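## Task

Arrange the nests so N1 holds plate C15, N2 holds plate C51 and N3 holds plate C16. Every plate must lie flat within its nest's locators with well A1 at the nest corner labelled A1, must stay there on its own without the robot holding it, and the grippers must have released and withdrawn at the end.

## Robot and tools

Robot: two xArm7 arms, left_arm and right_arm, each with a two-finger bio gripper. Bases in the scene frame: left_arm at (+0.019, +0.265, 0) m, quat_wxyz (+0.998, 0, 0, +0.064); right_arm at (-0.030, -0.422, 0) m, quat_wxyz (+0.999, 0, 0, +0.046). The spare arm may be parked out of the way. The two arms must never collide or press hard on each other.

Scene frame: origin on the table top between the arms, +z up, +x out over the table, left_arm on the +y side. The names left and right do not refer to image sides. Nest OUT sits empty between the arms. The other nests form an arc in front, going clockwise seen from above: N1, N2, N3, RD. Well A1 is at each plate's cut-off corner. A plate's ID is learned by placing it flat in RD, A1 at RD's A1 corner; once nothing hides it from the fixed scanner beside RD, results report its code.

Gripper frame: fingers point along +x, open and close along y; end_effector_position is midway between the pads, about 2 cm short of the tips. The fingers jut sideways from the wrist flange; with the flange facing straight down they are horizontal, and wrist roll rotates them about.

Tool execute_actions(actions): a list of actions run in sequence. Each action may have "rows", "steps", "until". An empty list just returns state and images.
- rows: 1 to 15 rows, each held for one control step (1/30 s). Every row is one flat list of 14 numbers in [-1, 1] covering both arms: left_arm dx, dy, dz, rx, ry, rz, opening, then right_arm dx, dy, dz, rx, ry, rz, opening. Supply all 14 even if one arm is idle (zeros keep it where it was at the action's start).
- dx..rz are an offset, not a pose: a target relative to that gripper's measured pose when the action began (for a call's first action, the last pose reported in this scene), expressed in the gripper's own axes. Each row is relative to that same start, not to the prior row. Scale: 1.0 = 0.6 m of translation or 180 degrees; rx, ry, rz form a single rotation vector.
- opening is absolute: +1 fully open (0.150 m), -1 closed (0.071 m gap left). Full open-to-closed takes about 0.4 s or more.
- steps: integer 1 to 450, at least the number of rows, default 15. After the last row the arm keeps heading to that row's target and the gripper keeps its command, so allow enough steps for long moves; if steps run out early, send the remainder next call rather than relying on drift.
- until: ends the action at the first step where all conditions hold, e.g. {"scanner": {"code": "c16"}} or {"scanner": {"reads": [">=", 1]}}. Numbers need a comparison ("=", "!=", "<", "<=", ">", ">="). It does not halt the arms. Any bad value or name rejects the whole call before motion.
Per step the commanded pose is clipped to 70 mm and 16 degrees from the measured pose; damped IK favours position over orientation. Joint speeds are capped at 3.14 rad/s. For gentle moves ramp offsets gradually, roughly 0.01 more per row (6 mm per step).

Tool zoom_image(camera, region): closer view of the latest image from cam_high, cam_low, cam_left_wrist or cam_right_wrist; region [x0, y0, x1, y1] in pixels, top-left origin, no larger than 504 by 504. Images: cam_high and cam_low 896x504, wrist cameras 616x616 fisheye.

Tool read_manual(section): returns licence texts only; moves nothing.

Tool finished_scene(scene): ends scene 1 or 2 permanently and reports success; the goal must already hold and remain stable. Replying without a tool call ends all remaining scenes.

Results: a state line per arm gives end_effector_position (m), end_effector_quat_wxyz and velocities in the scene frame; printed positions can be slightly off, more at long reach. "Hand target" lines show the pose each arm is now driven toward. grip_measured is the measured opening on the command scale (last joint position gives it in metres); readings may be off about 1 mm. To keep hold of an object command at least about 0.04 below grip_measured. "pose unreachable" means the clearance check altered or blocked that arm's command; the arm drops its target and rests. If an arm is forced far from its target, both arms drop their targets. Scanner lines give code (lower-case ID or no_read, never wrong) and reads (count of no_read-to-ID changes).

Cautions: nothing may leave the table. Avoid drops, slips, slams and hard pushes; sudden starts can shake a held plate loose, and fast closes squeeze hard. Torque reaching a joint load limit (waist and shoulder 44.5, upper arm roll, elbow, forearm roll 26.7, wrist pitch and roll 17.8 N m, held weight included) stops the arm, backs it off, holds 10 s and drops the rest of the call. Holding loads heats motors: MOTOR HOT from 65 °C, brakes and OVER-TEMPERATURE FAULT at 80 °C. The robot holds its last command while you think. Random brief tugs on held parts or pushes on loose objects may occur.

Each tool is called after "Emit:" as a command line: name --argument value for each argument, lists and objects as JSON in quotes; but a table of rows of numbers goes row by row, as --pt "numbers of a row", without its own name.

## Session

Emit:
execute_actions --actions '[]'

Scene clock: 0.00 s.
left_arm: end_effector_position=(+0.5636, +0.5305, +0.2255) grip_measured=+1.00 end_effector_quat_wxyz=(+0.649, -0.308, +0.036, +0.695) end_effector_velocity=(+0.000, +0.000, -0.000) end_effector_angular_velocity=(+0.000, +0.000, -0.001) | right_arm: end_effector_position=(+0.4135, -0.5163, +0.1191) grip_measured=+0.99 end_effector_quat_wxyz=(-0.125, -0.608, +0.176, +0.764) end_effector_velocity=(-0.000, +0.000, +0.000) end_effector_angular_velocity=(+0.000, -0.000, +0.000)
Joint positions: left_arm=[ 0.272  0.253 -0.076  1.252 -0.751  0.897 -0.859  0.15 ] | right_arm=[-0.135  0.039 -0.025  0.769 -3.058  0.642 -0.499  0.15 ]
Joint velocities: left_arm=[ 0.     0.     0.    -0.    -0.     0.     0.001  0.   ] | right_arm=[ 0.    -0.001 -0.    -0.    -0.    -0.001  0.001  0.   ]
Hand target (left_arm): +0.564, +0.530, +0.226; +0.649, -0.308, +0.036, +0.695
Hand target (right_arm): +0.413, -0.516, +0.119; -0.125, -0.608, +0.176, +0.764
scanner: code=no_read reads=0

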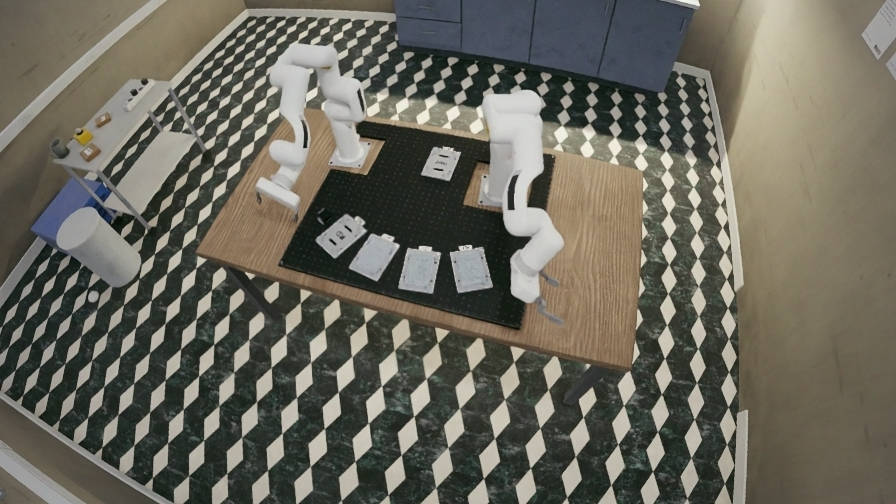

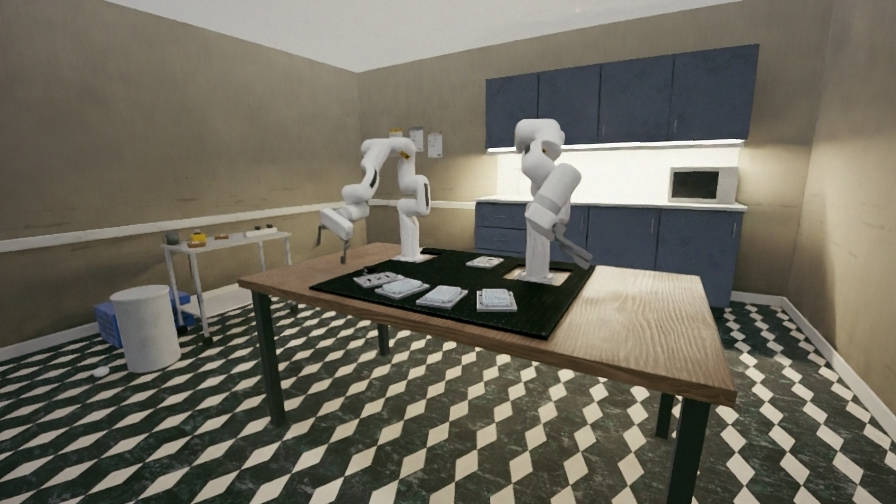

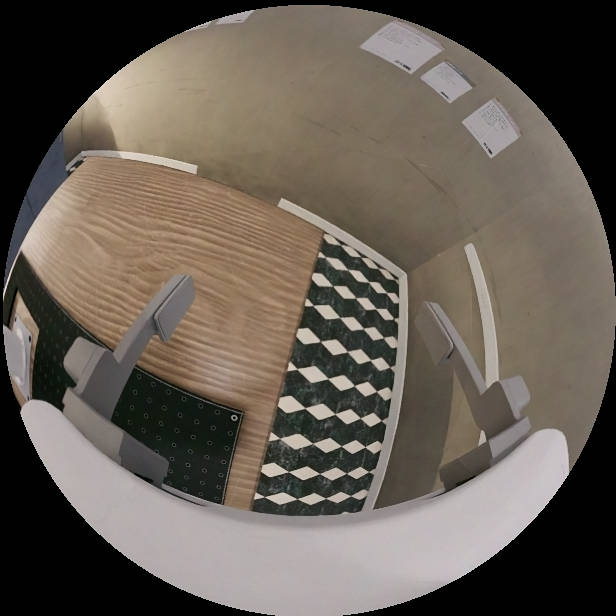

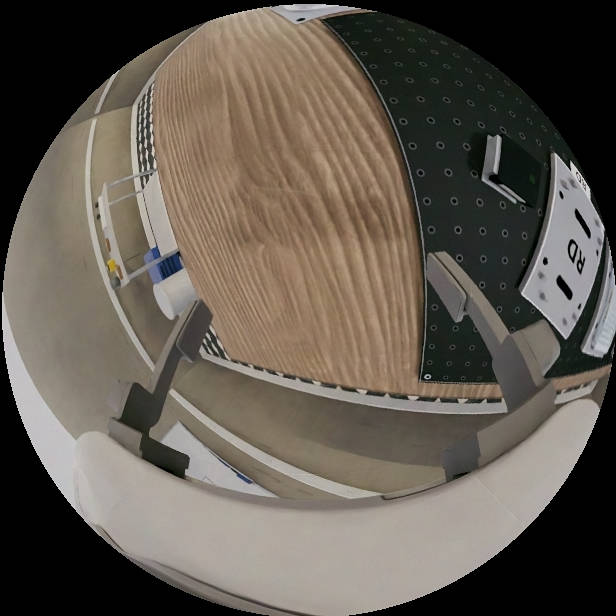

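Emit:
execute_actions --actions '[{"rows":[[-0.02,0.014,-0.013,0.008,-0.0016,-0.016,1,0,0,0,0,0,0,1],[-0.05,0.035,-0.032,0.019,-0.004,-0.04,1,0,0,0,0,0,0,1],[-0.09,0.062,-0.058,0.034,-0.007,-0.072,1,0,0,0,0,0,0,1],[-0.135,0.093,-0.086,0.052,-0.011,-0.108,1,0,0,0,0,0,0,1],[-0.18,0.124,-0.115,0.069,-0.014,-0.144,1,0,0,0,0,0,0,1],[-0.225,0.156,-0.144,0.086,-0.018,-0.18,1,0,0,0,0,0,0,1],[-0.27,0.187,-0.173,0.103,-0.021,-0.216,1,0,0,0,0,0,0,1],[-0.315,0.218,-0.20,0.12,-0.025,-0.251,1,0,0,0,0,0,0,1],[-0.36,0.249,-0.23,0.137,-0.028,-0.287,1,0,0,0,0,0,0,1],[-0.405,0.28,-0.259,0.154,-0.032,-0.323,1,0,0,0,0,0,0,1],[-0.45,0.311,-0.288,0.172,-0.035,-0.359,1,0,0,0,0,0,0,1],[-0.49,0.339,-0.313,0.187,-0.039,-0.391,1,0,0,0,0,0,0,1],[-0.525,0.363,-0.336,0.2,-0.041,-0.419,1,0,0,0,0,0,0,1],[-0.55,0.38,-0.352,0.21,-0.043,-0.439,1,0,0,0,0,0,0,1],[-0.563,0.389,-0.36,0.2147,-0.0444,-0.4494,1,0,0,0,0,0,0,1]],"steps":50}]'

Scene clock: 2.40 s.
left_arm: end_effector_position=(+0.4205, +0.1015, +0.1287) grip_measured=+1.00 end_effector_quat_wxyz=(+0.996, +0.003, +0.000, +0.088) end_effector_velocity=(-0.001, -0.001, -0.000) end_effector_angular_velocity=(+0.001, +0.000, -0.003) | right_arm: end_effector_position=(+0.4135, -0.5163, +0.1191) grip_measured=+0.99 end_effector_quat_wxyz=(-0.125, -0.608, +0.176, +0.764) end_effector_velocity=(+0.000, +0.001, -0.000) end_effector_angular_velocity=(+0.003, -0.000, -0.001)
Joint positions: left_arm=[-0.147 -0.054 -0.638  0.351 -0.074  0.4   -0.764  0.15 ] | right_arm=[-0.135  0.039 -0.025  0.769 -3.058  0.642 -0.499  0.15 ]
Joint velocities: left_arm=[-0.002  0.    -0.001 -0.     0.002  0.    -0.001  0.   ] | right_arm=[ 0.     0.001  0.     0.     0.002  0.     0.001 -0.   ]
Hand target (left_arm): +0.421, +0.101, +0.129; +0.996, +0.003, +0.000, +0.088
Hand target (right_arm): +0.414, -0.516, +0.119; -0.125, -0.608, +0.176, +0.764
Off the commanded pose (left_arm): 0.002 m, 0 deg.
Off the commanded pose (right_arm): 0.000 m, 0 deg.
scanner: code=no_read reads=0

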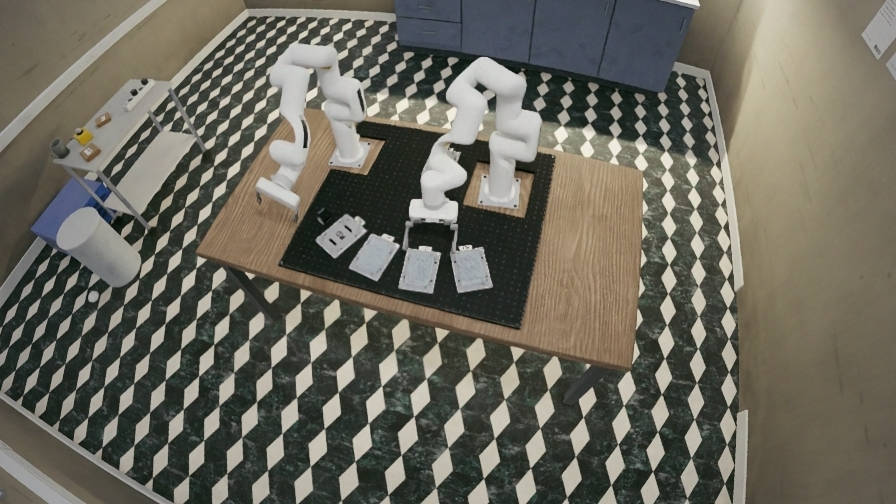

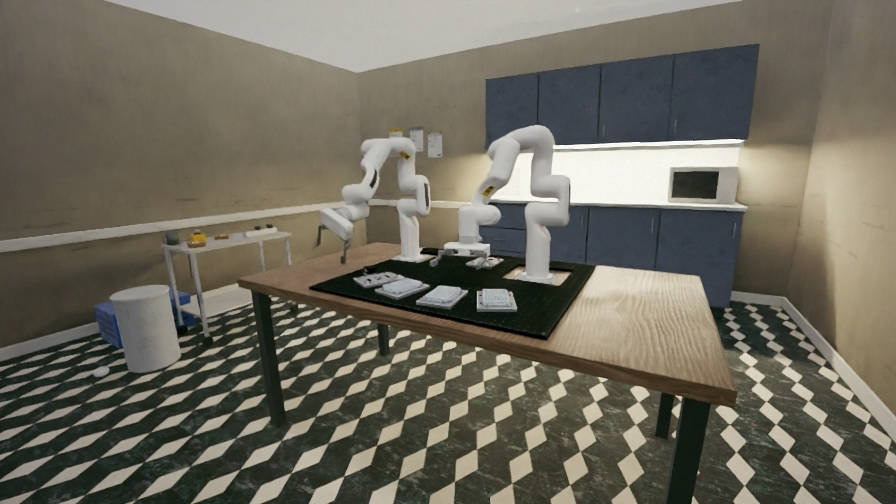

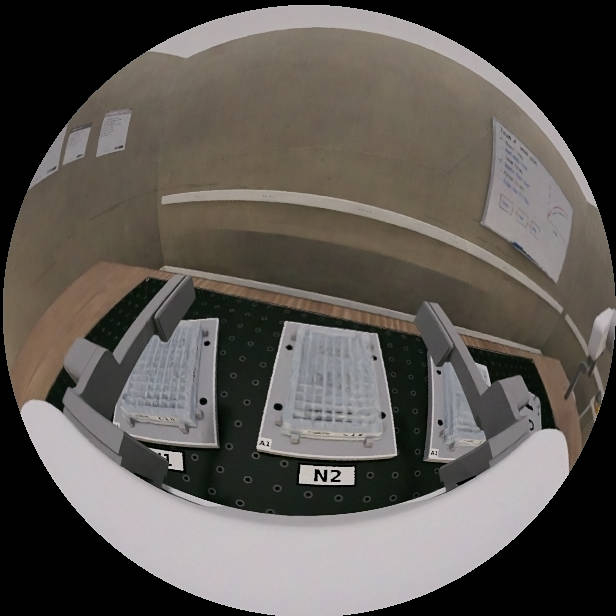

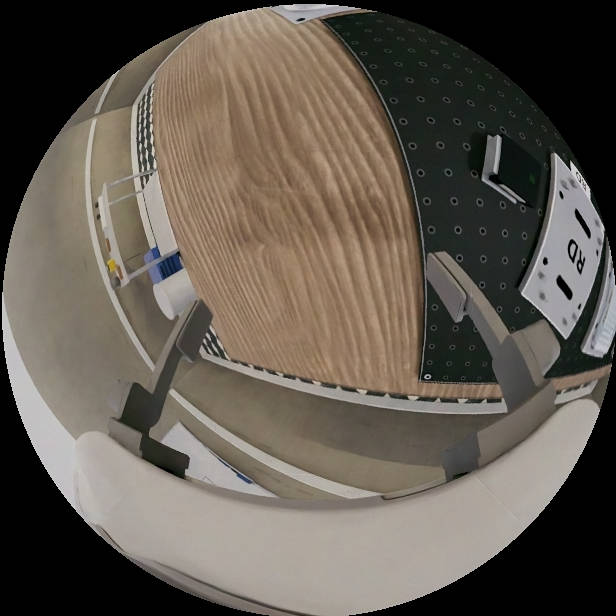

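Emit:
zoom_image --camera "cam_left_wrist" --region '[100, 380, 400, 480]'

Emit:
zoom_image --camera "cam_left_wrist" --region '[400, 340, 560, 480]'

Region (100, 380, 400, 480) of cam_left_wrist's 616x616 image, scaled by 1.680, with more detail than that image has.

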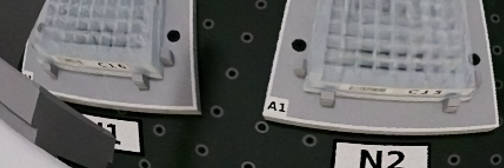

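Region (400, 340, 560, 480) of cam_left_wrist's 616x616 image, scaled by 3.150, with more detail than that image has; it fills the top 441 rows of this view, and the rest is white.

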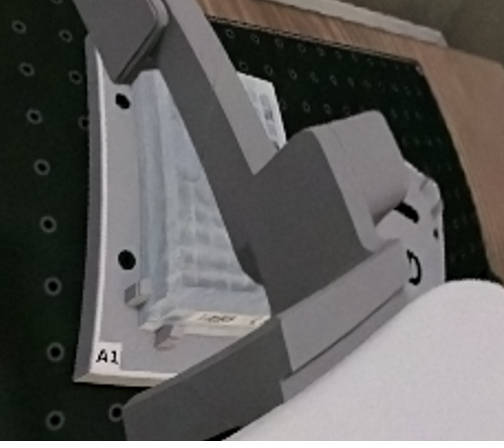

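Emit:
zoom_image --camera "cam_left_wrist" --region '[280, 410, 400, 450]'

Emit:
zoom_image --camera "cam_left_wrist" --region '[110, 400, 230, 440]'

Region (280, 410, 400, 450) of cam_left_wrist's 616x616 image, scaled by 4.200, with more detail than that image has.

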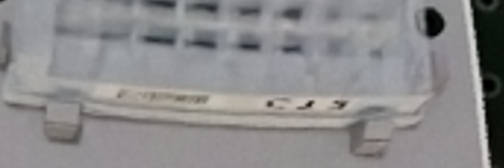

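Region (110, 400, 230, 440) of cam_left_wrist's 616x616 image, scaled by 4.200, with more detail than that image has.

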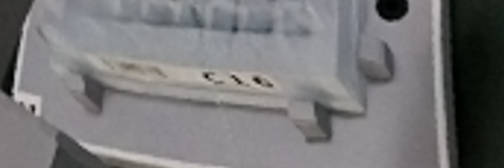

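Emit:
execute_actions --actions '[{"rows":[[-0.01,-0.004,-0.009,0,0,0,1,0,0,0,0,0,0,1],[-0.022,-0.01,-0.02,0,0,0,1,0,0,0,0,0,0,1],[-0.036,-0.016,-0.033,0,0,0,1,0,0,0,0,0,0,1],[-0.05,-0.022,-0.045,0,0,0,1,0,0,0,0,0,0,1],[-0.064,-0.028,-0.058,0,0,0,1,0,0,0,0,0,0,1],[-0.078,-0.034,-0.071,0,0,0,1,0,0,0,0,0,0,1],[-0.092,-0.04,-0.084,0,0,0,1,0,0,0,0,0,0,1],[-0.103,-0.045,-0.094,0,0,0,1,0,0,0,0,0,0,1],[-0.11,-0.048,-0.10,0,0,0,1,0,0,0,0,0,0,1]],"steps":22}]'

Emit:
zoom_image --camera "cam_left_wrist" --region '[90, 270, 550, 470]'

Scene clock: 3.57 s.
left_arm: end_effector_position=(+0.3611, +0.0618, +0.0695) grip_measured=+1.00 end_effector_quat_wxyz=(+0.996, +0.000, +0.010, +0.086) end_effector_velocity=(-0.002, -0.002, -0.002) end_effector_angular_velocity=(+0.053, -0.117, +0.021) | right_arm: end_effector_position=(+0.4135, -0.5163, +0.1191) grip_measured=+0.99 end_effector_quat_wxyz=(-0.125, -0.608, +0.176, +0.764) end_effector_velocity=(-0.000, +0.000, +0.000) end_effector_angular_velocity=(+0.001, -0.000, +0.001)
Joint positions: left_arm=[-0.438  0.195 -0.443  0.327  0.399  0.179 -1.313  0.15 ] | right_arm=[-0.135  0.039 -0.025  0.769 -3.058  0.642 -0.499  0.15 ]
Joint velocities: left_arm=[-0.475  0.079  0.529  0.045  0.563 -0.087 -0.526  0.   ] | right_arm=[ 0.    -0.001  0.    -0.    -0.    -0.001  0.001 -0.   ]
Hand target (left_arm): +0.361, +0.062, +0.069; +0.996, +0.002, +0.005, +0.087
Hand target (right_arm): +0.414, -0.516, +0.119; -0.125, -0.608, +0.176, +0.764
Off the commanded pose (left_arm): 0.001 m, 1 deg.
Off the commanded pose (right_arm): 0.000 m, 0 deg.
scanner: code=no_read reads=0

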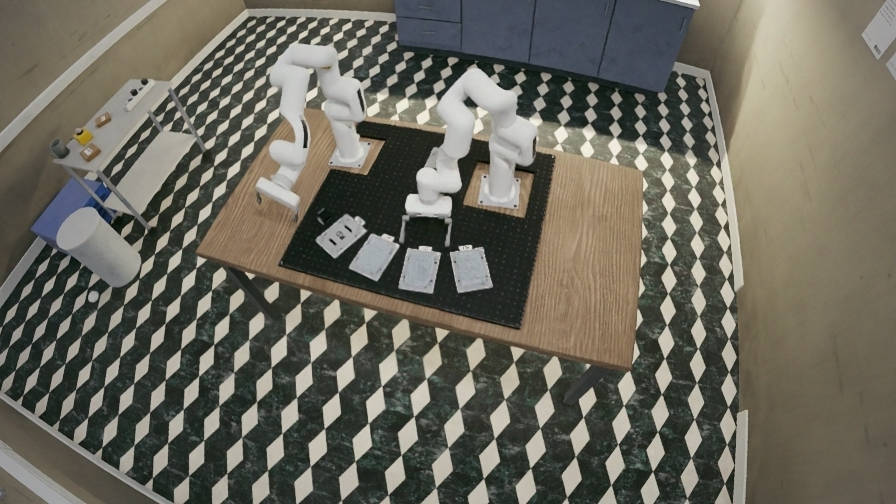

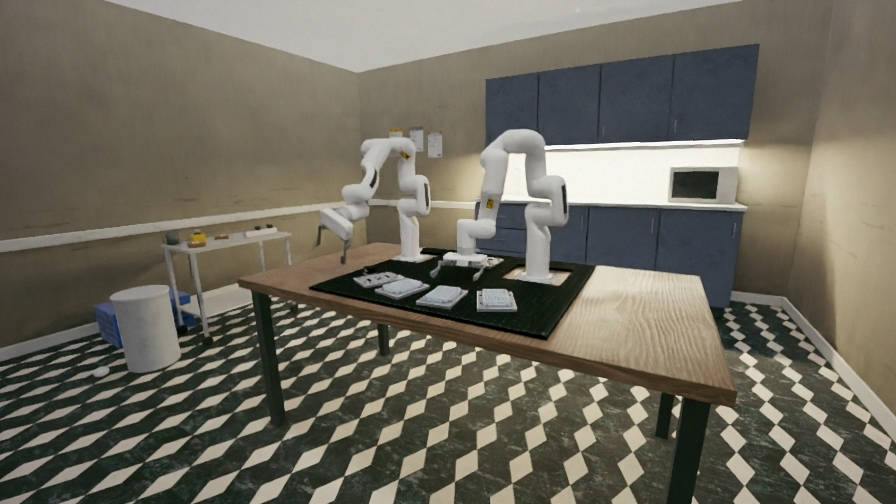

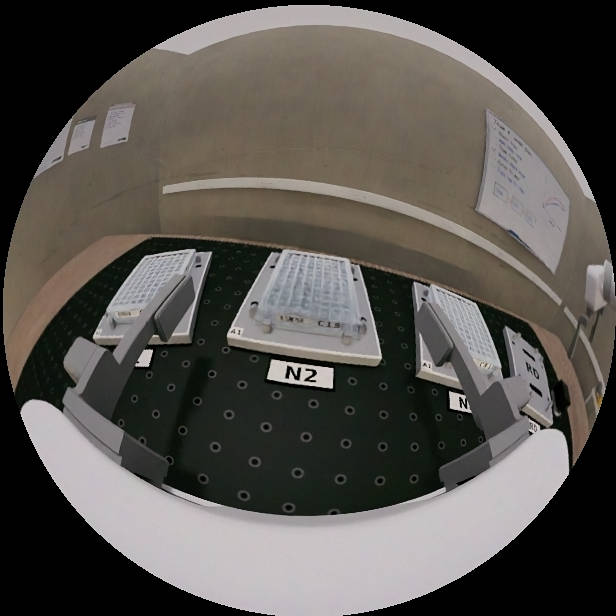

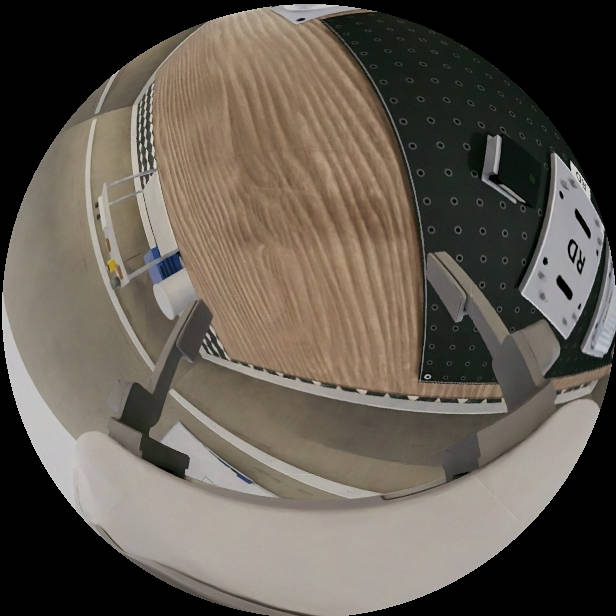

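Region (90, 270, 550, 470) of cam_left_wrist's 616x616 image, scaled by 1.096, with more detail than that image has; it fills the top 219 rows of this view, and the rest is white.

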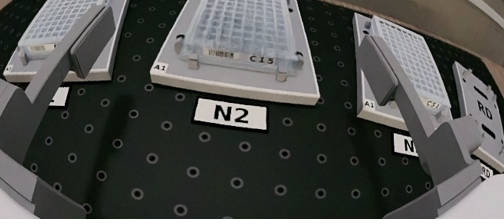

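Emit:
zoom_image --camera "cam_left_wrist" --region '[220, 280, 390, 370]'

Emit:
zoom_image --camera "cam_left_wrist" --region '[410, 300, 540, 400]'

Region (220, 280, 390, 370) of cam_left_wrist's 616x616 image, scaled by 2.965, with more detail than that image has; it fills the top 267 rows of this view, and the rest is white.

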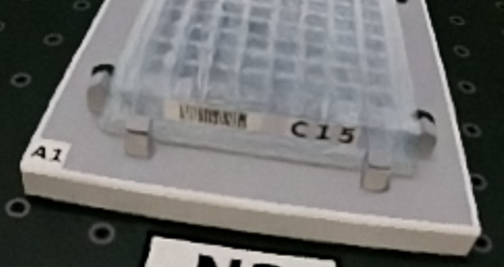

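Region (410, 300, 540, 400) of cam_left_wrist's 616x616 image, scaled by 3.877, with more detail than that image has; it fills the top 388 rows of this view, and the rest is white.

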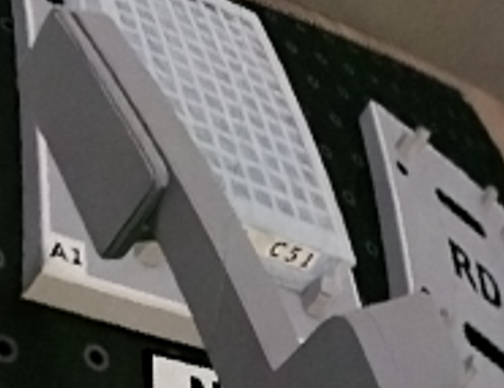

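Emit:
execute_actions --actions '[{"rows":[[0.006,0.013,0.01,0,0,0.005,1,0,0,0,0,0,0,1],[0.015,0.033,0.02,0,0,0.012,1,0,0,0,0,0,0,1],[0.027,0.06,0.03,0,0,0.021,1,0,0,0,0,0,0,1],[0.04,0.088,0.04,0,0,0.031,1,0,0,0,0,0,0,1],[0.053,0.117,0.05,0,-0.003,0.042,1,0,0,0,0,0,0,1],[0.066,0.146,0.05,0,-0.005,0.052,1,0,0,0,0,0,0,1],[0.079,0.175,0.05,0,-0.005,0.062,1,0,0,0,0,0,0,1],[0.092,0.204,0.05,0,-0.005,0.073,1,0,0,0,0,0,0,1],[0.105,0.232,0.05,0,-0.005,0.083,1,0,0,0,0,0,0,1],[0.117,0.258,0.05,0,-0.005,0.092,1,0,0,0,0,0,0,1],[0.126,0.278,0.05,0,-0.005,0.099,1,0,0,0,0,0,0,1],[0.134,0.295,0.05,0,-0.005,0.105,1,0,0,0,0,0,0,1]],"steps":35}]'

Emit:
zoom_image --camera "cam_left_wrist" --region '[100, 240, 530, 540]'

Scene clock: 6.33 s.
left_arm: end_effector_position=(+0.4096, +0.2495, +0.0974) grip_measured=+1.00 end_effector_quat_wxyz=(+0.969, +0.002, +0.003, +0.248) end_effector_velocity=(+0.000, +0.001, +0.000) end_effector_angular_velocity=(-0.001, -0.001, +0.001) | right_arm: end_effector_position=(+0.4135, -0.5163, +0.1191) grip_measured=+0.99 end_effector_quat_wxyz=(-0.125, -0.608, +0.176, +0.764) end_effector_velocity=(-0.000, +0.000, -0.000) end_effector_angular_velocity=(+0.000, +0.002, -0.000)
Joint positions: left_arm=[-0.164 -0.022 -0.295  0.209 -0.028  0.237 -0.807  0.15 ] | right_arm=[-0.135  0.039 -0.025  0.769 -3.058  0.642 -0.499  0.15 ]
Joint velocities: left_arm=[-0.    -0.002  0.001 -0.    -0.005  0.001  0.005  0.   ] | right_arm=[ 0.     0.    -0.    -0.     0.001 -0.001 -0.     0.   ]
Hand target (left_arm): +0.410, +0.250, +0.097; +0.969, +0.002, +0.003, +0.249
Hand target (right_arm): +0.414, -0.516, +0.119; -0.125, -0.608, +0.176, +0.764
Off the commanded pose (left_arm): 0.001 m, 0 deg.
Off the commanded pose (right_arm): 0.000 m, 0 deg.
scanner: code=no_read reads=0

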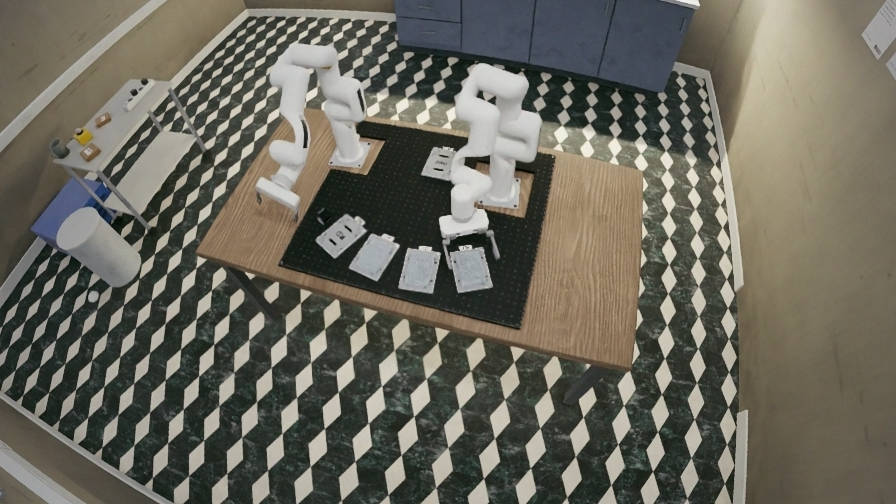

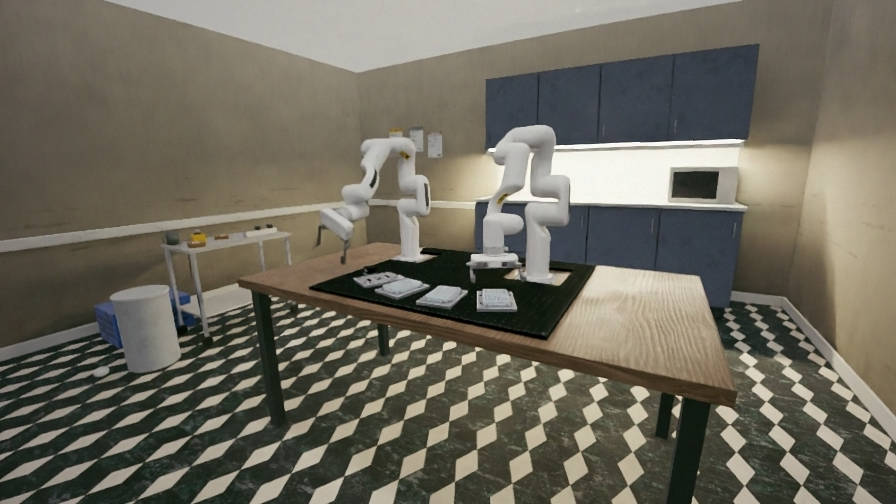

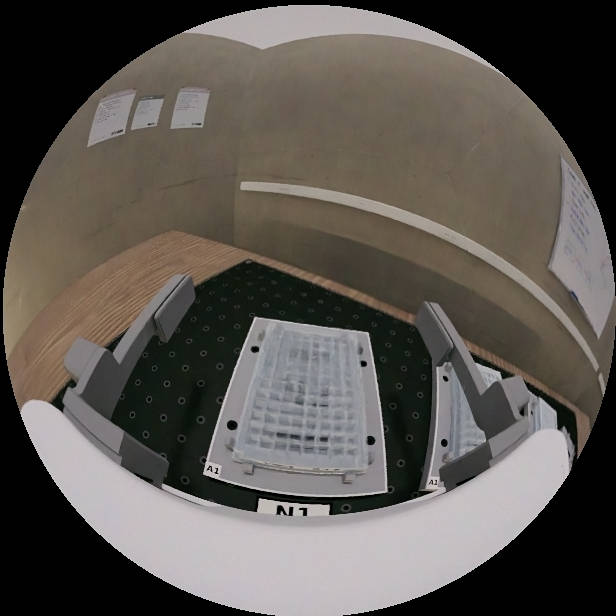

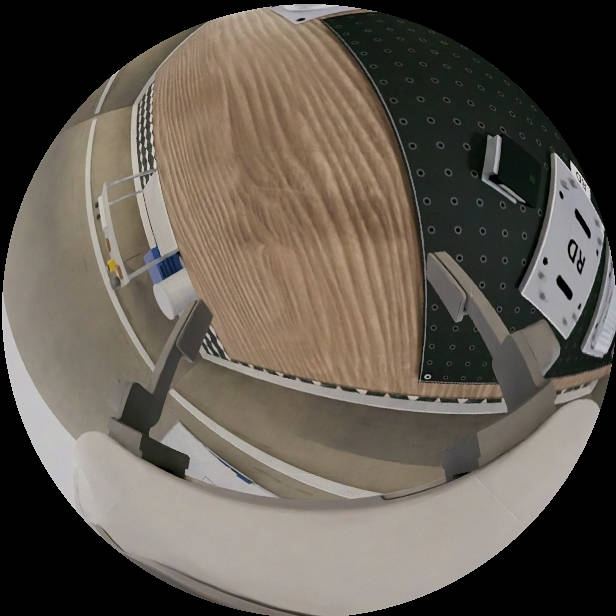

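Region (100, 240, 530, 540) of cam_left_wrist's 616x616 image, scaled by 1.172, with more detail than that image has; it fills the top 352 rows of this view, and the rest is white.

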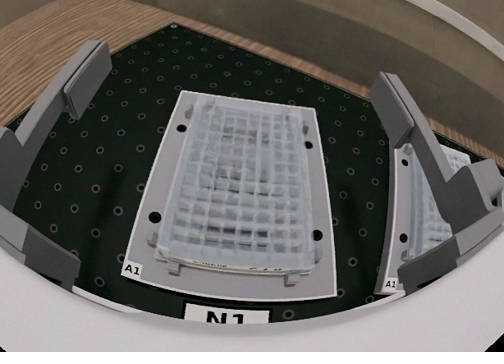

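Emit:
execute_actions --actions '[{"rows":[[0.003,-0.001,-0.008,0,0,0,0.9,0,0,0,0,0,0,1],[0.006,-0.002,-0.016,0,0,0,0.8,0,0,0,0,0,0,1],[0.009,-0.003,-0.024,0,0,0,0.7,0,0,0,0,0,0,1],[0.012,-0.004,-0.032,0,0,0,0.6,0,0,0,0,0,0,1],[0.015,-0.005,-0.04,0,0,0,0.6,0,0,0,0,0,0,1],[0.018,-0.006,-0.048,0,0,0,0.6,0,0,0,0,0,0,1],[0.02,-0.007,-0.056,0,0,0,0.6,0,0,0,0,0,0,1],[0.02,-0.007,-0.064,0,0,0,0.6,0,0,0,0,0,0,1],[0.02,-0.007,-0.071,0,0,0,0.6,0,0,0,0,0,0,1],[0.02,-0.007,-0.077,0,0,0,0.6,0,0,0,0,0,0,1],[0.02,-0.007,-0.081,0,0,0,0.6,0,0,0,0,0,0,1],[0.02,-0.007,-0.084,0,0,0,0.6,0,0,0,0,0,0,1]],"steps":26}]'

Emit:
zoom_image --camera "cam_left_wrist" --region '[100, 240, 530, 540]'

Scene clock: 7.53 s.
left_arm: end_effector_position=(+0.4221, +0.2514, +0.0474) grip_measured=+0.60 end_effector_quat_wxyz=(+0.969, +0.002, +0.003, +0.248) end_effector_velocity=(+0.000, +0.002, -0.000) end_effector_angular_velocity=(+0.004, -0.004, +0.006) | right_arm: end_effector_position=(+0.4135, -0.5163, +0.1191) grip_measured=+0.99 end_effector_quat_wxyz=(-0.125, -0.608, +0.176, +0.764) end_effector_velocity=(-0.000, +0.000, -0.000) end_effector_angular_velocity=(+0.000, +0.001, +0.001)
Joint positions: left_arm=[-0.334  0.266 -0.03   0.288  0.252  0.03  -0.989  0.134] | right_arm=[-0.135  0.039 -0.025  0.769 -3.058  0.642 -0.499  0.15 ]
Joint velocities: left_arm=[-0.023  0.006  0.026  0.001  0.006 -0.008 -0.009  0.   ] | right_arm=[ 0.001  0.001  0.     0.     0.    -0.    -0.    -0.   ]
Hand target (left_arm): +0.422, +0.251, +0.047; +0.969, +0.002, +0.003, +0.248
Hand target (right_arm): +0.414, -0.516, +0.119; -0.125, -0.608, +0.176, +0.764
Off the commanded pose (left_arm): 0.001 m, 0 deg.
Off the commanded pose (right_arm): 0.000 m, 0 deg.
scanner: code=no_read reads=0

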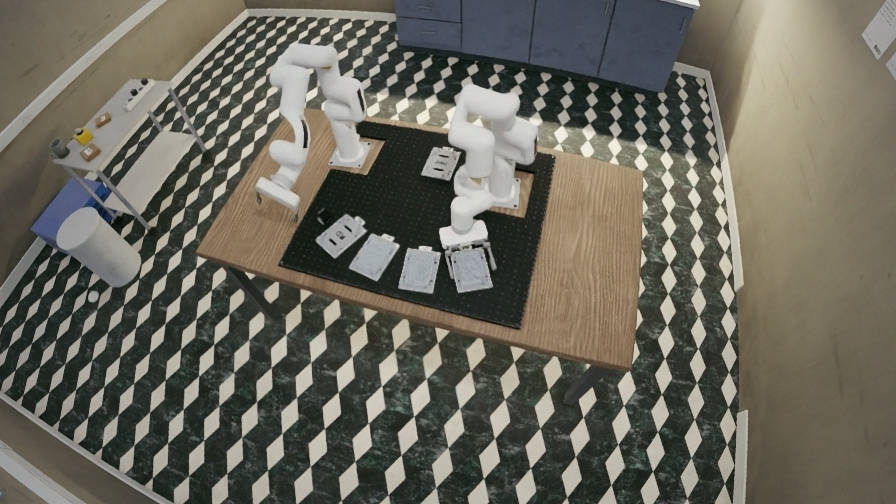

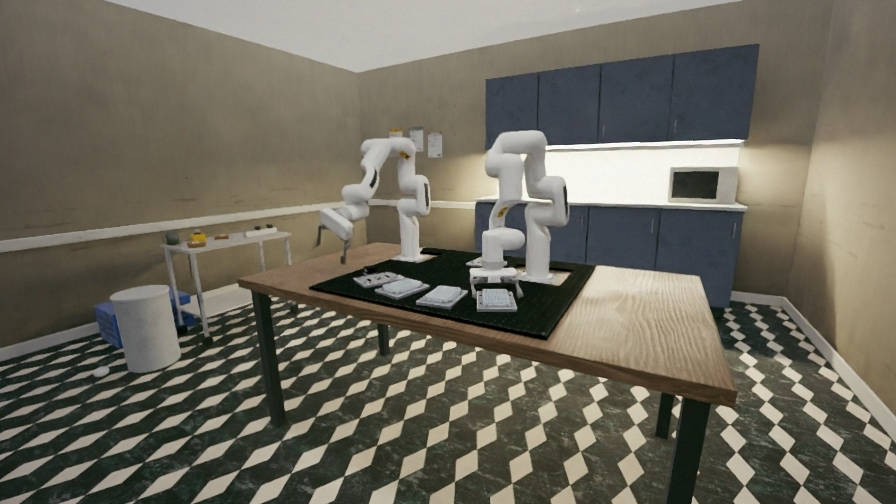

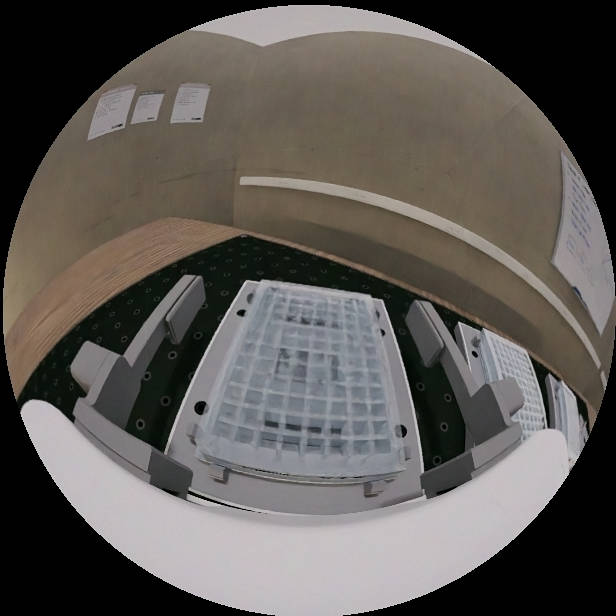

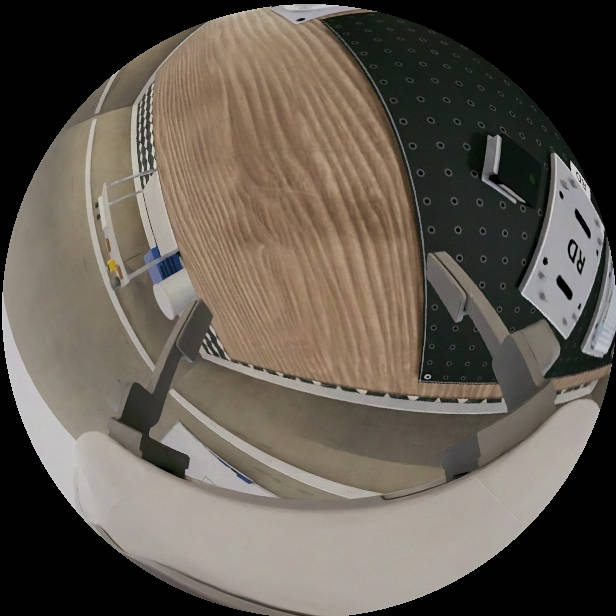

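Region (100, 240, 530, 540) of cam_left_wrist's 616x616 image, scaled by 1.172, with more detail than that image has; it fills the top 352 rows of this view, and the rest is white.

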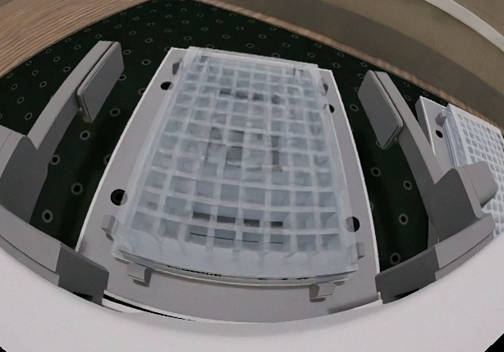

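Emit:
execute_actions --actions '[{"rows":[[0,0,0,0,0,-0.003,0.6,0,0,0,0,0,0,1],[0,0,0,0,0,-0.006,0.6,0,0,0,0,0,0,1],[0,0,0,0,0,-0.009,0.6,0,0,0,0,0,0,1],[0,0,-0.002,-0.001,-0.002,-0.010,0.6,0,0,0,0,0,0,1],[0,0,-0.005,-0.001,-0.002,-0.010,0.6,0,0,0,0,0,0,1],[0,0,-0.008,-0.001,-0.002,-0.010,0.6,0,0,0,0,0,0,1],[0,0,-0.011,-0.001,-0.002,-0.010,0.6,0,0,0,0,0,0,1],[0,0,-0.013,-0.001,-0.002,-0.010,0.6,0,0,0,0,0,0,1],[0,0,-0.014,-0.001,-0.002,-0.010,0.6,0,0,0,0,0,0,1]],"steps":20},{"rows":[[0,0,0,0,0,0,0.48,0,0,0,0,0,0,1],[0,0,0,0,0,0,0.36,0,0,0,0,0,0,1],[0,0,0,0,0,0,0.24,0,0,0,0,0,0,1],[0,0,0,0,0,0,0.12,0,0,0,0,0,0,1],[0,0,0,0,0,0,0,0,0,0,0,0,0,1],[0,0,0,0,0,0,-0.12,0,0,0,0,0,0,1],[0,0,0,0,0,0,-0.24,0,0,0,0,0,0,1],[0,0,0,0,0,0,-0.36,0,0,0,0,0,0,1],[0,0,0,0,0,0,-0.46,0,0,0,0,0,0,1],[0,0,0,0,0,0,-0.54,0,0,0,0,0,0,1],[0,0,0,0,0,0,-0.6,0,0,0,0,0,0,1],[0,0,0,0,0,0,-0.66,0,0,0,0,0,0,1],[0,0,0,0,0,0,-0.72,0,0,0,0,0,0,1],[0,0,0,0,0,0,-0.77,0,0,0,0,0,0,1],[0,0,0,0,0,0,-0.8,0,0,0,0,0,0,1]],"steps":24}]'

Emit:
zoom_image --camera "cam_left_wrist" --region '[100, 240, 530, 540]'

Scene clock: 9.33 s.
left_arm: end_effector_position=(+0.4229, +0.2501, +0.0397) grip_measured=-0.71 end_effector_quat_wxyz=(+0.973, -0.000, -0.001, +0.232) end_effector_velocity=(-0.000, +0.000, -0.000) end_effector_angular_velocity=(+0.000, +0.000, +0.002) | right_arm: end_effector_position=(+0.4135, -0.5163, +0.1191) grip_measured=+0.99 end_effector_quat_wxyz=(-0.125, -0.608, +0.176, +0.764) end_effector_velocity=(+0.000, +0.001, -0.000) end_effector_angular_velocity=(-0.000, -0.000, +0.002)
Joint positions: left_arm=[-0.375  0.311  0.026  0.289  0.281 -0.026 -0.971  0.083] | right_arm=[-0.135  0.039 -0.025  0.769 -3.058  0.642 -0.499  0.15 ]
Joint velocities: left_arm=[-0.001 -0.     0.    -0.001 -0.002  0.     0.     0.   ] | right_arm=[ 0.001 -0.     0.    -0.    -0.001  0.     0.001  0.   ]
Hand target (left_arm): +0.422, +0.251, +0.039; +0.972, +0.001, -0.000, +0.233
Hand target (right_arm): +0.414, -0.516, +0.119; -0.125, -0.608, +0.176, +0.764
Off the commanded pose (left_arm): 0.002 m, 0 deg.
Off the commanded pose (right_arm): 0.000 m, 0 deg.
scanner: code=no_read reads=0

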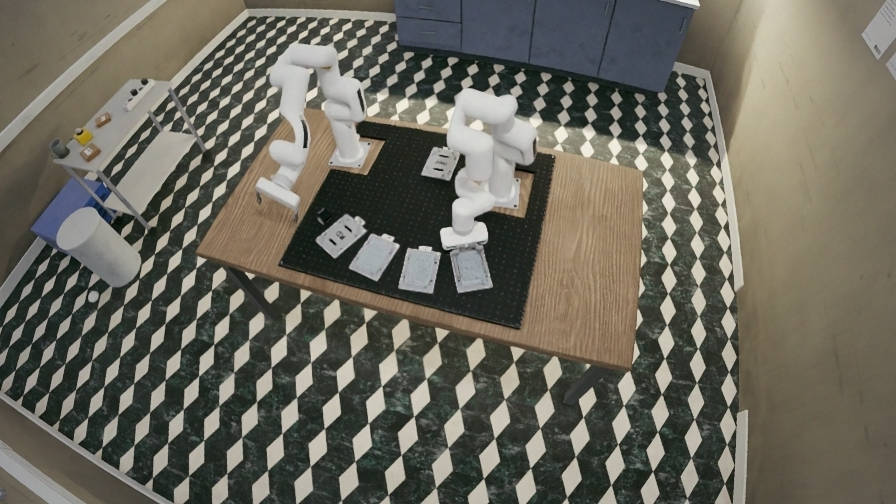

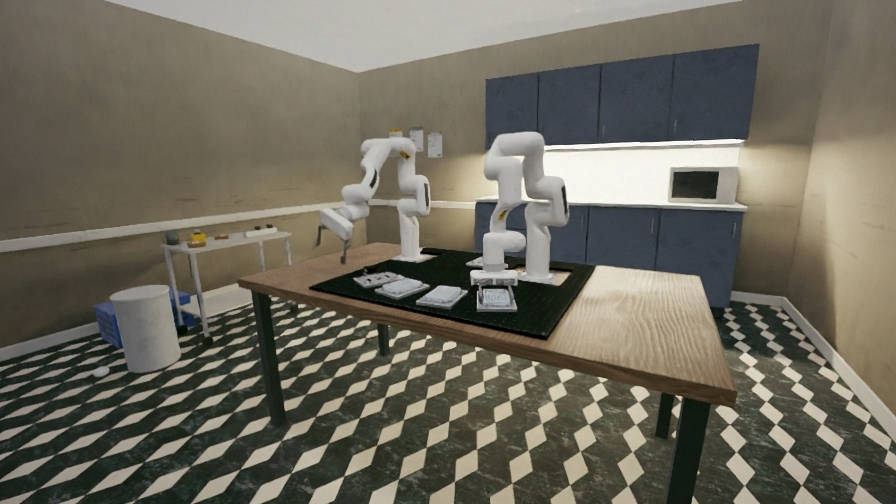

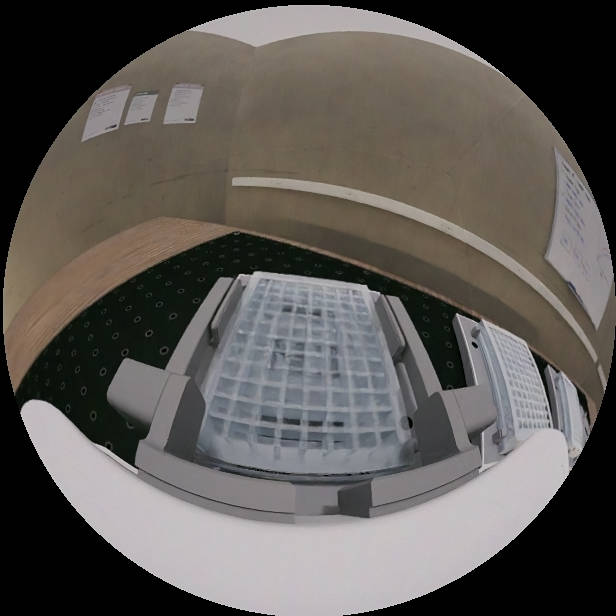

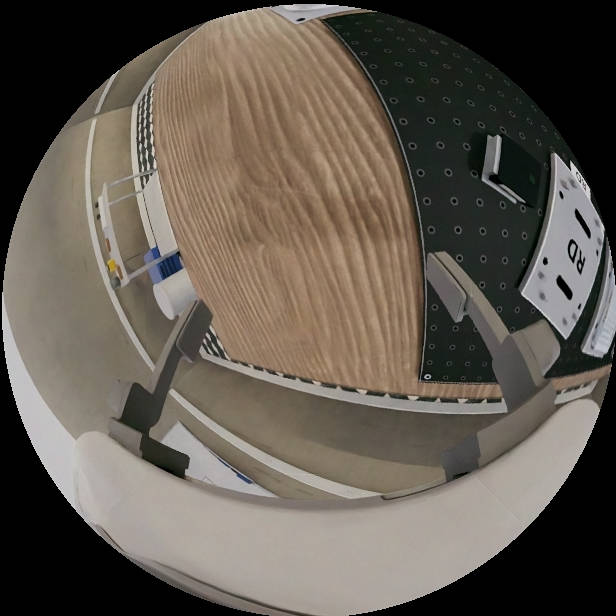

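Region (100, 240, 530, 540) of cam_left_wrist's 616x616 image, scaled by 1.172, with more detail than that image has; it fills the top 352 rows of this view, and the rest is white.

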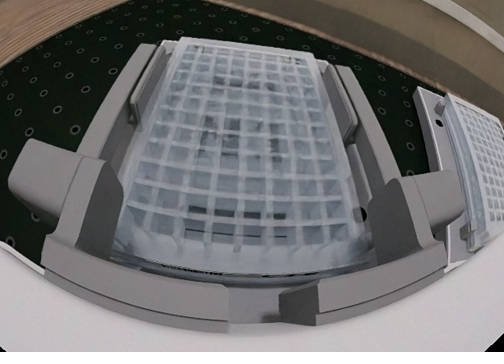

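Emit:
execute_actions --actions '[{"rows":[[0,0,0.004,0,0,0,-0.85,0,0,0,0,0,0,1],[0,0,0.009,0,0,0,-0.85,0,0,0,0,0,0,1],[0,0,0.015,0,0,0,-0.85,0,0,0,0,0,0,1],[0,0,0.022,0,0,0,-0.85,0,0,0,0,0,0,1],[0,0,0.03,0,0,0,-0.85,0,0,0,0,0,0,1],[0,0,0.038,0,0,0,-0.85,0,0,0,0,0,0,1],[0,0,0.046,0,0,0,-0.85,0,0,0,0,0,0,1],[0,0,0.053,0,0,0,-0.85,0,0,0,0,0,0,1],[0,0,0.059,0,0,0,-0.85,0,0,0,0,0,0,1],[0,0,0.063,0,0,0,-0.85,0,0,0,0,0,0,1]],"steps":20},{"rows":[[-0.003,0.01,0,0,0,0,-0.85,0,0,0,0,0,0,1],[-0.006,0.025,0,0,0,0,-0.85,0,0,0,0,0,0,1],[-0.01,0.043,0,0,0,0,-0.85,0,0,0,0,0,0,1],[-0.014,0.062,0,0,0,0,-0.85,0,0,0,0,0,0,1],[-0.018,0.081,0,0,0,0,-0.85,0,0,0,0,0,0,1],[-0.022,0.10,0,0,0,0,-0.85,0,0,0,0,0,0,1],[-0.026,0.119,0,0,0,0,-0.85,0,0,0,0,0,0,1],[-0.03,0.138,0,0,0,0,-0.85,0,0,0,0,0,0,1],[-0.034,0.157,0,0,0,0,-0.85,0,0,0,0,0,0,1],[-0.038,0.176,0,0,0,0,-0.85,0,0,0,0,0,0,1],[-0.042,0.194,0,0,0,0,-0.85,0,0,0,0,0,0,1],[-0.045,0.208,0,0,0,0,-0.85,0,0,0,0,0,0,1],[-0.048,0.218,0,0,0,0,-0.85,0,0,0,0,0,0,1],[-0.05,0.225,0,0,0,0,-0.85,0,0,0,0,0,0,1]],"steps":28}]'

Scene clock: 11.27 s.
left_arm: end_effector_position=(+0.3345, +0.3564, +0.0762) grip_measured=-0.71 end_effector_quat_wxyz=(+0.973, -0.000, -0.001, +0.232) end_effector_velocity=(-0.002, +0.001, -0.001) end_effector_angular_velocity=(+0.003, +0.001, +0.002) | right_arm: end_effector_position=(+0.4135, -0.5163, +0.1191) grip_measured=+0.99 end_effector_quat_wxyz=(-0.125, -0.608, +0.176, +0.764) end_effector_velocity=(-0.000, -0.001, +0.000) end_effector_angular_velocity=(-0.003, +0.001, +0.001)
Joint positions: left_arm=[ 0.065 -0.087  0.059 -0.07   0.293  0.015 -0.51   0.082] | right_arm=[-0.135  0.039 -0.025  0.769 -3.058  0.642 -0.499  0.15 ]
Joint velocities: left_arm=[ 0.065  0.005 -0.063 -0.003  0.003 -0.008 -0.004  0.   ] | right_arm=[-0.     0.    -0.    -0.    -0.001 -0.001 -0.002 -0.   ]
Hand target (left_arm): +0.334, +0.357, +0.076; +0.973, -0.000, -0.001, +0.232
Hand target (right_arm): +0.414, -0.516, +0.119; -0.125, -0.608, +0.176, +0.764
Off the commanded pose (left_arm): 0.001 m, 0 deg.
Off the commanded pose (right_arm): 0.000 m, 0 deg.
scanner: code=no_read reads=0

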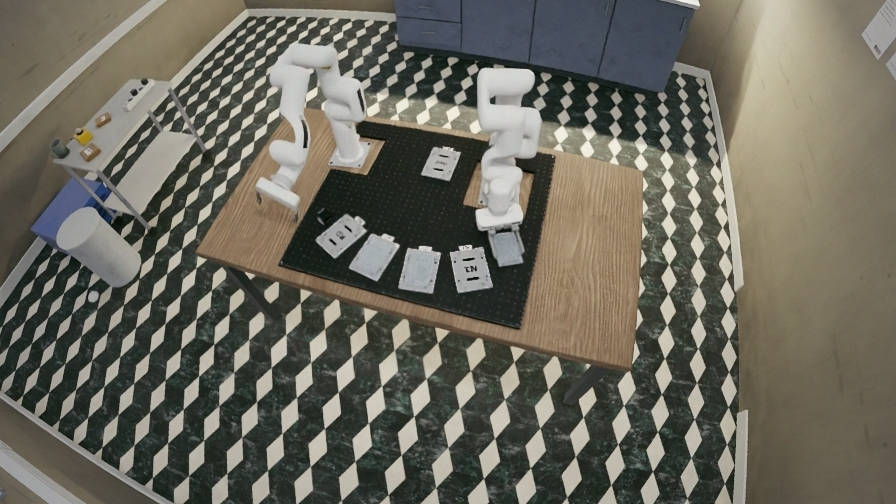

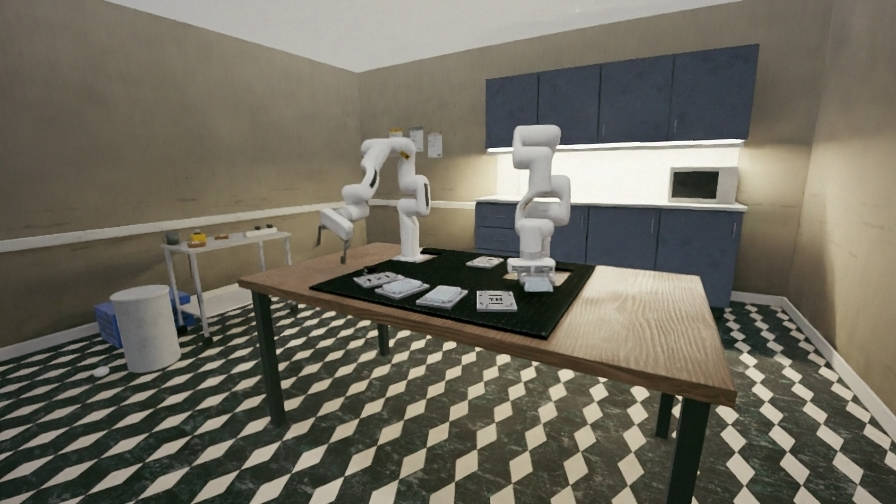

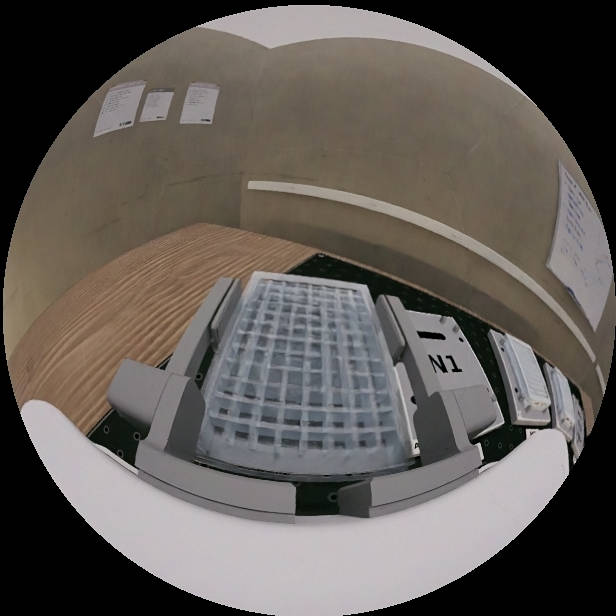

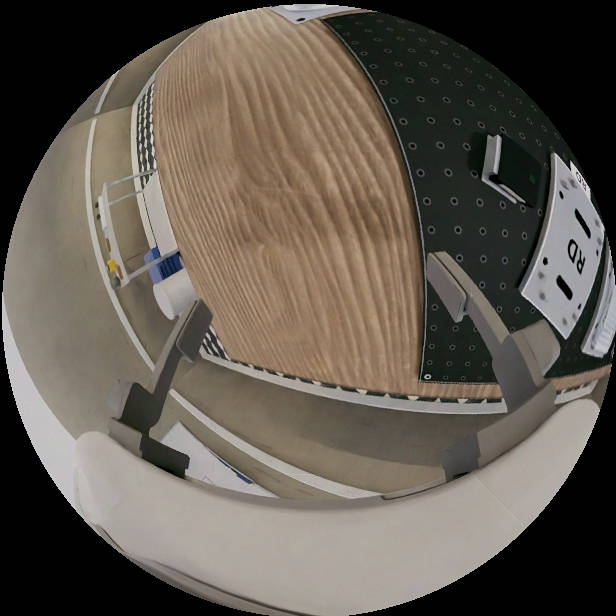

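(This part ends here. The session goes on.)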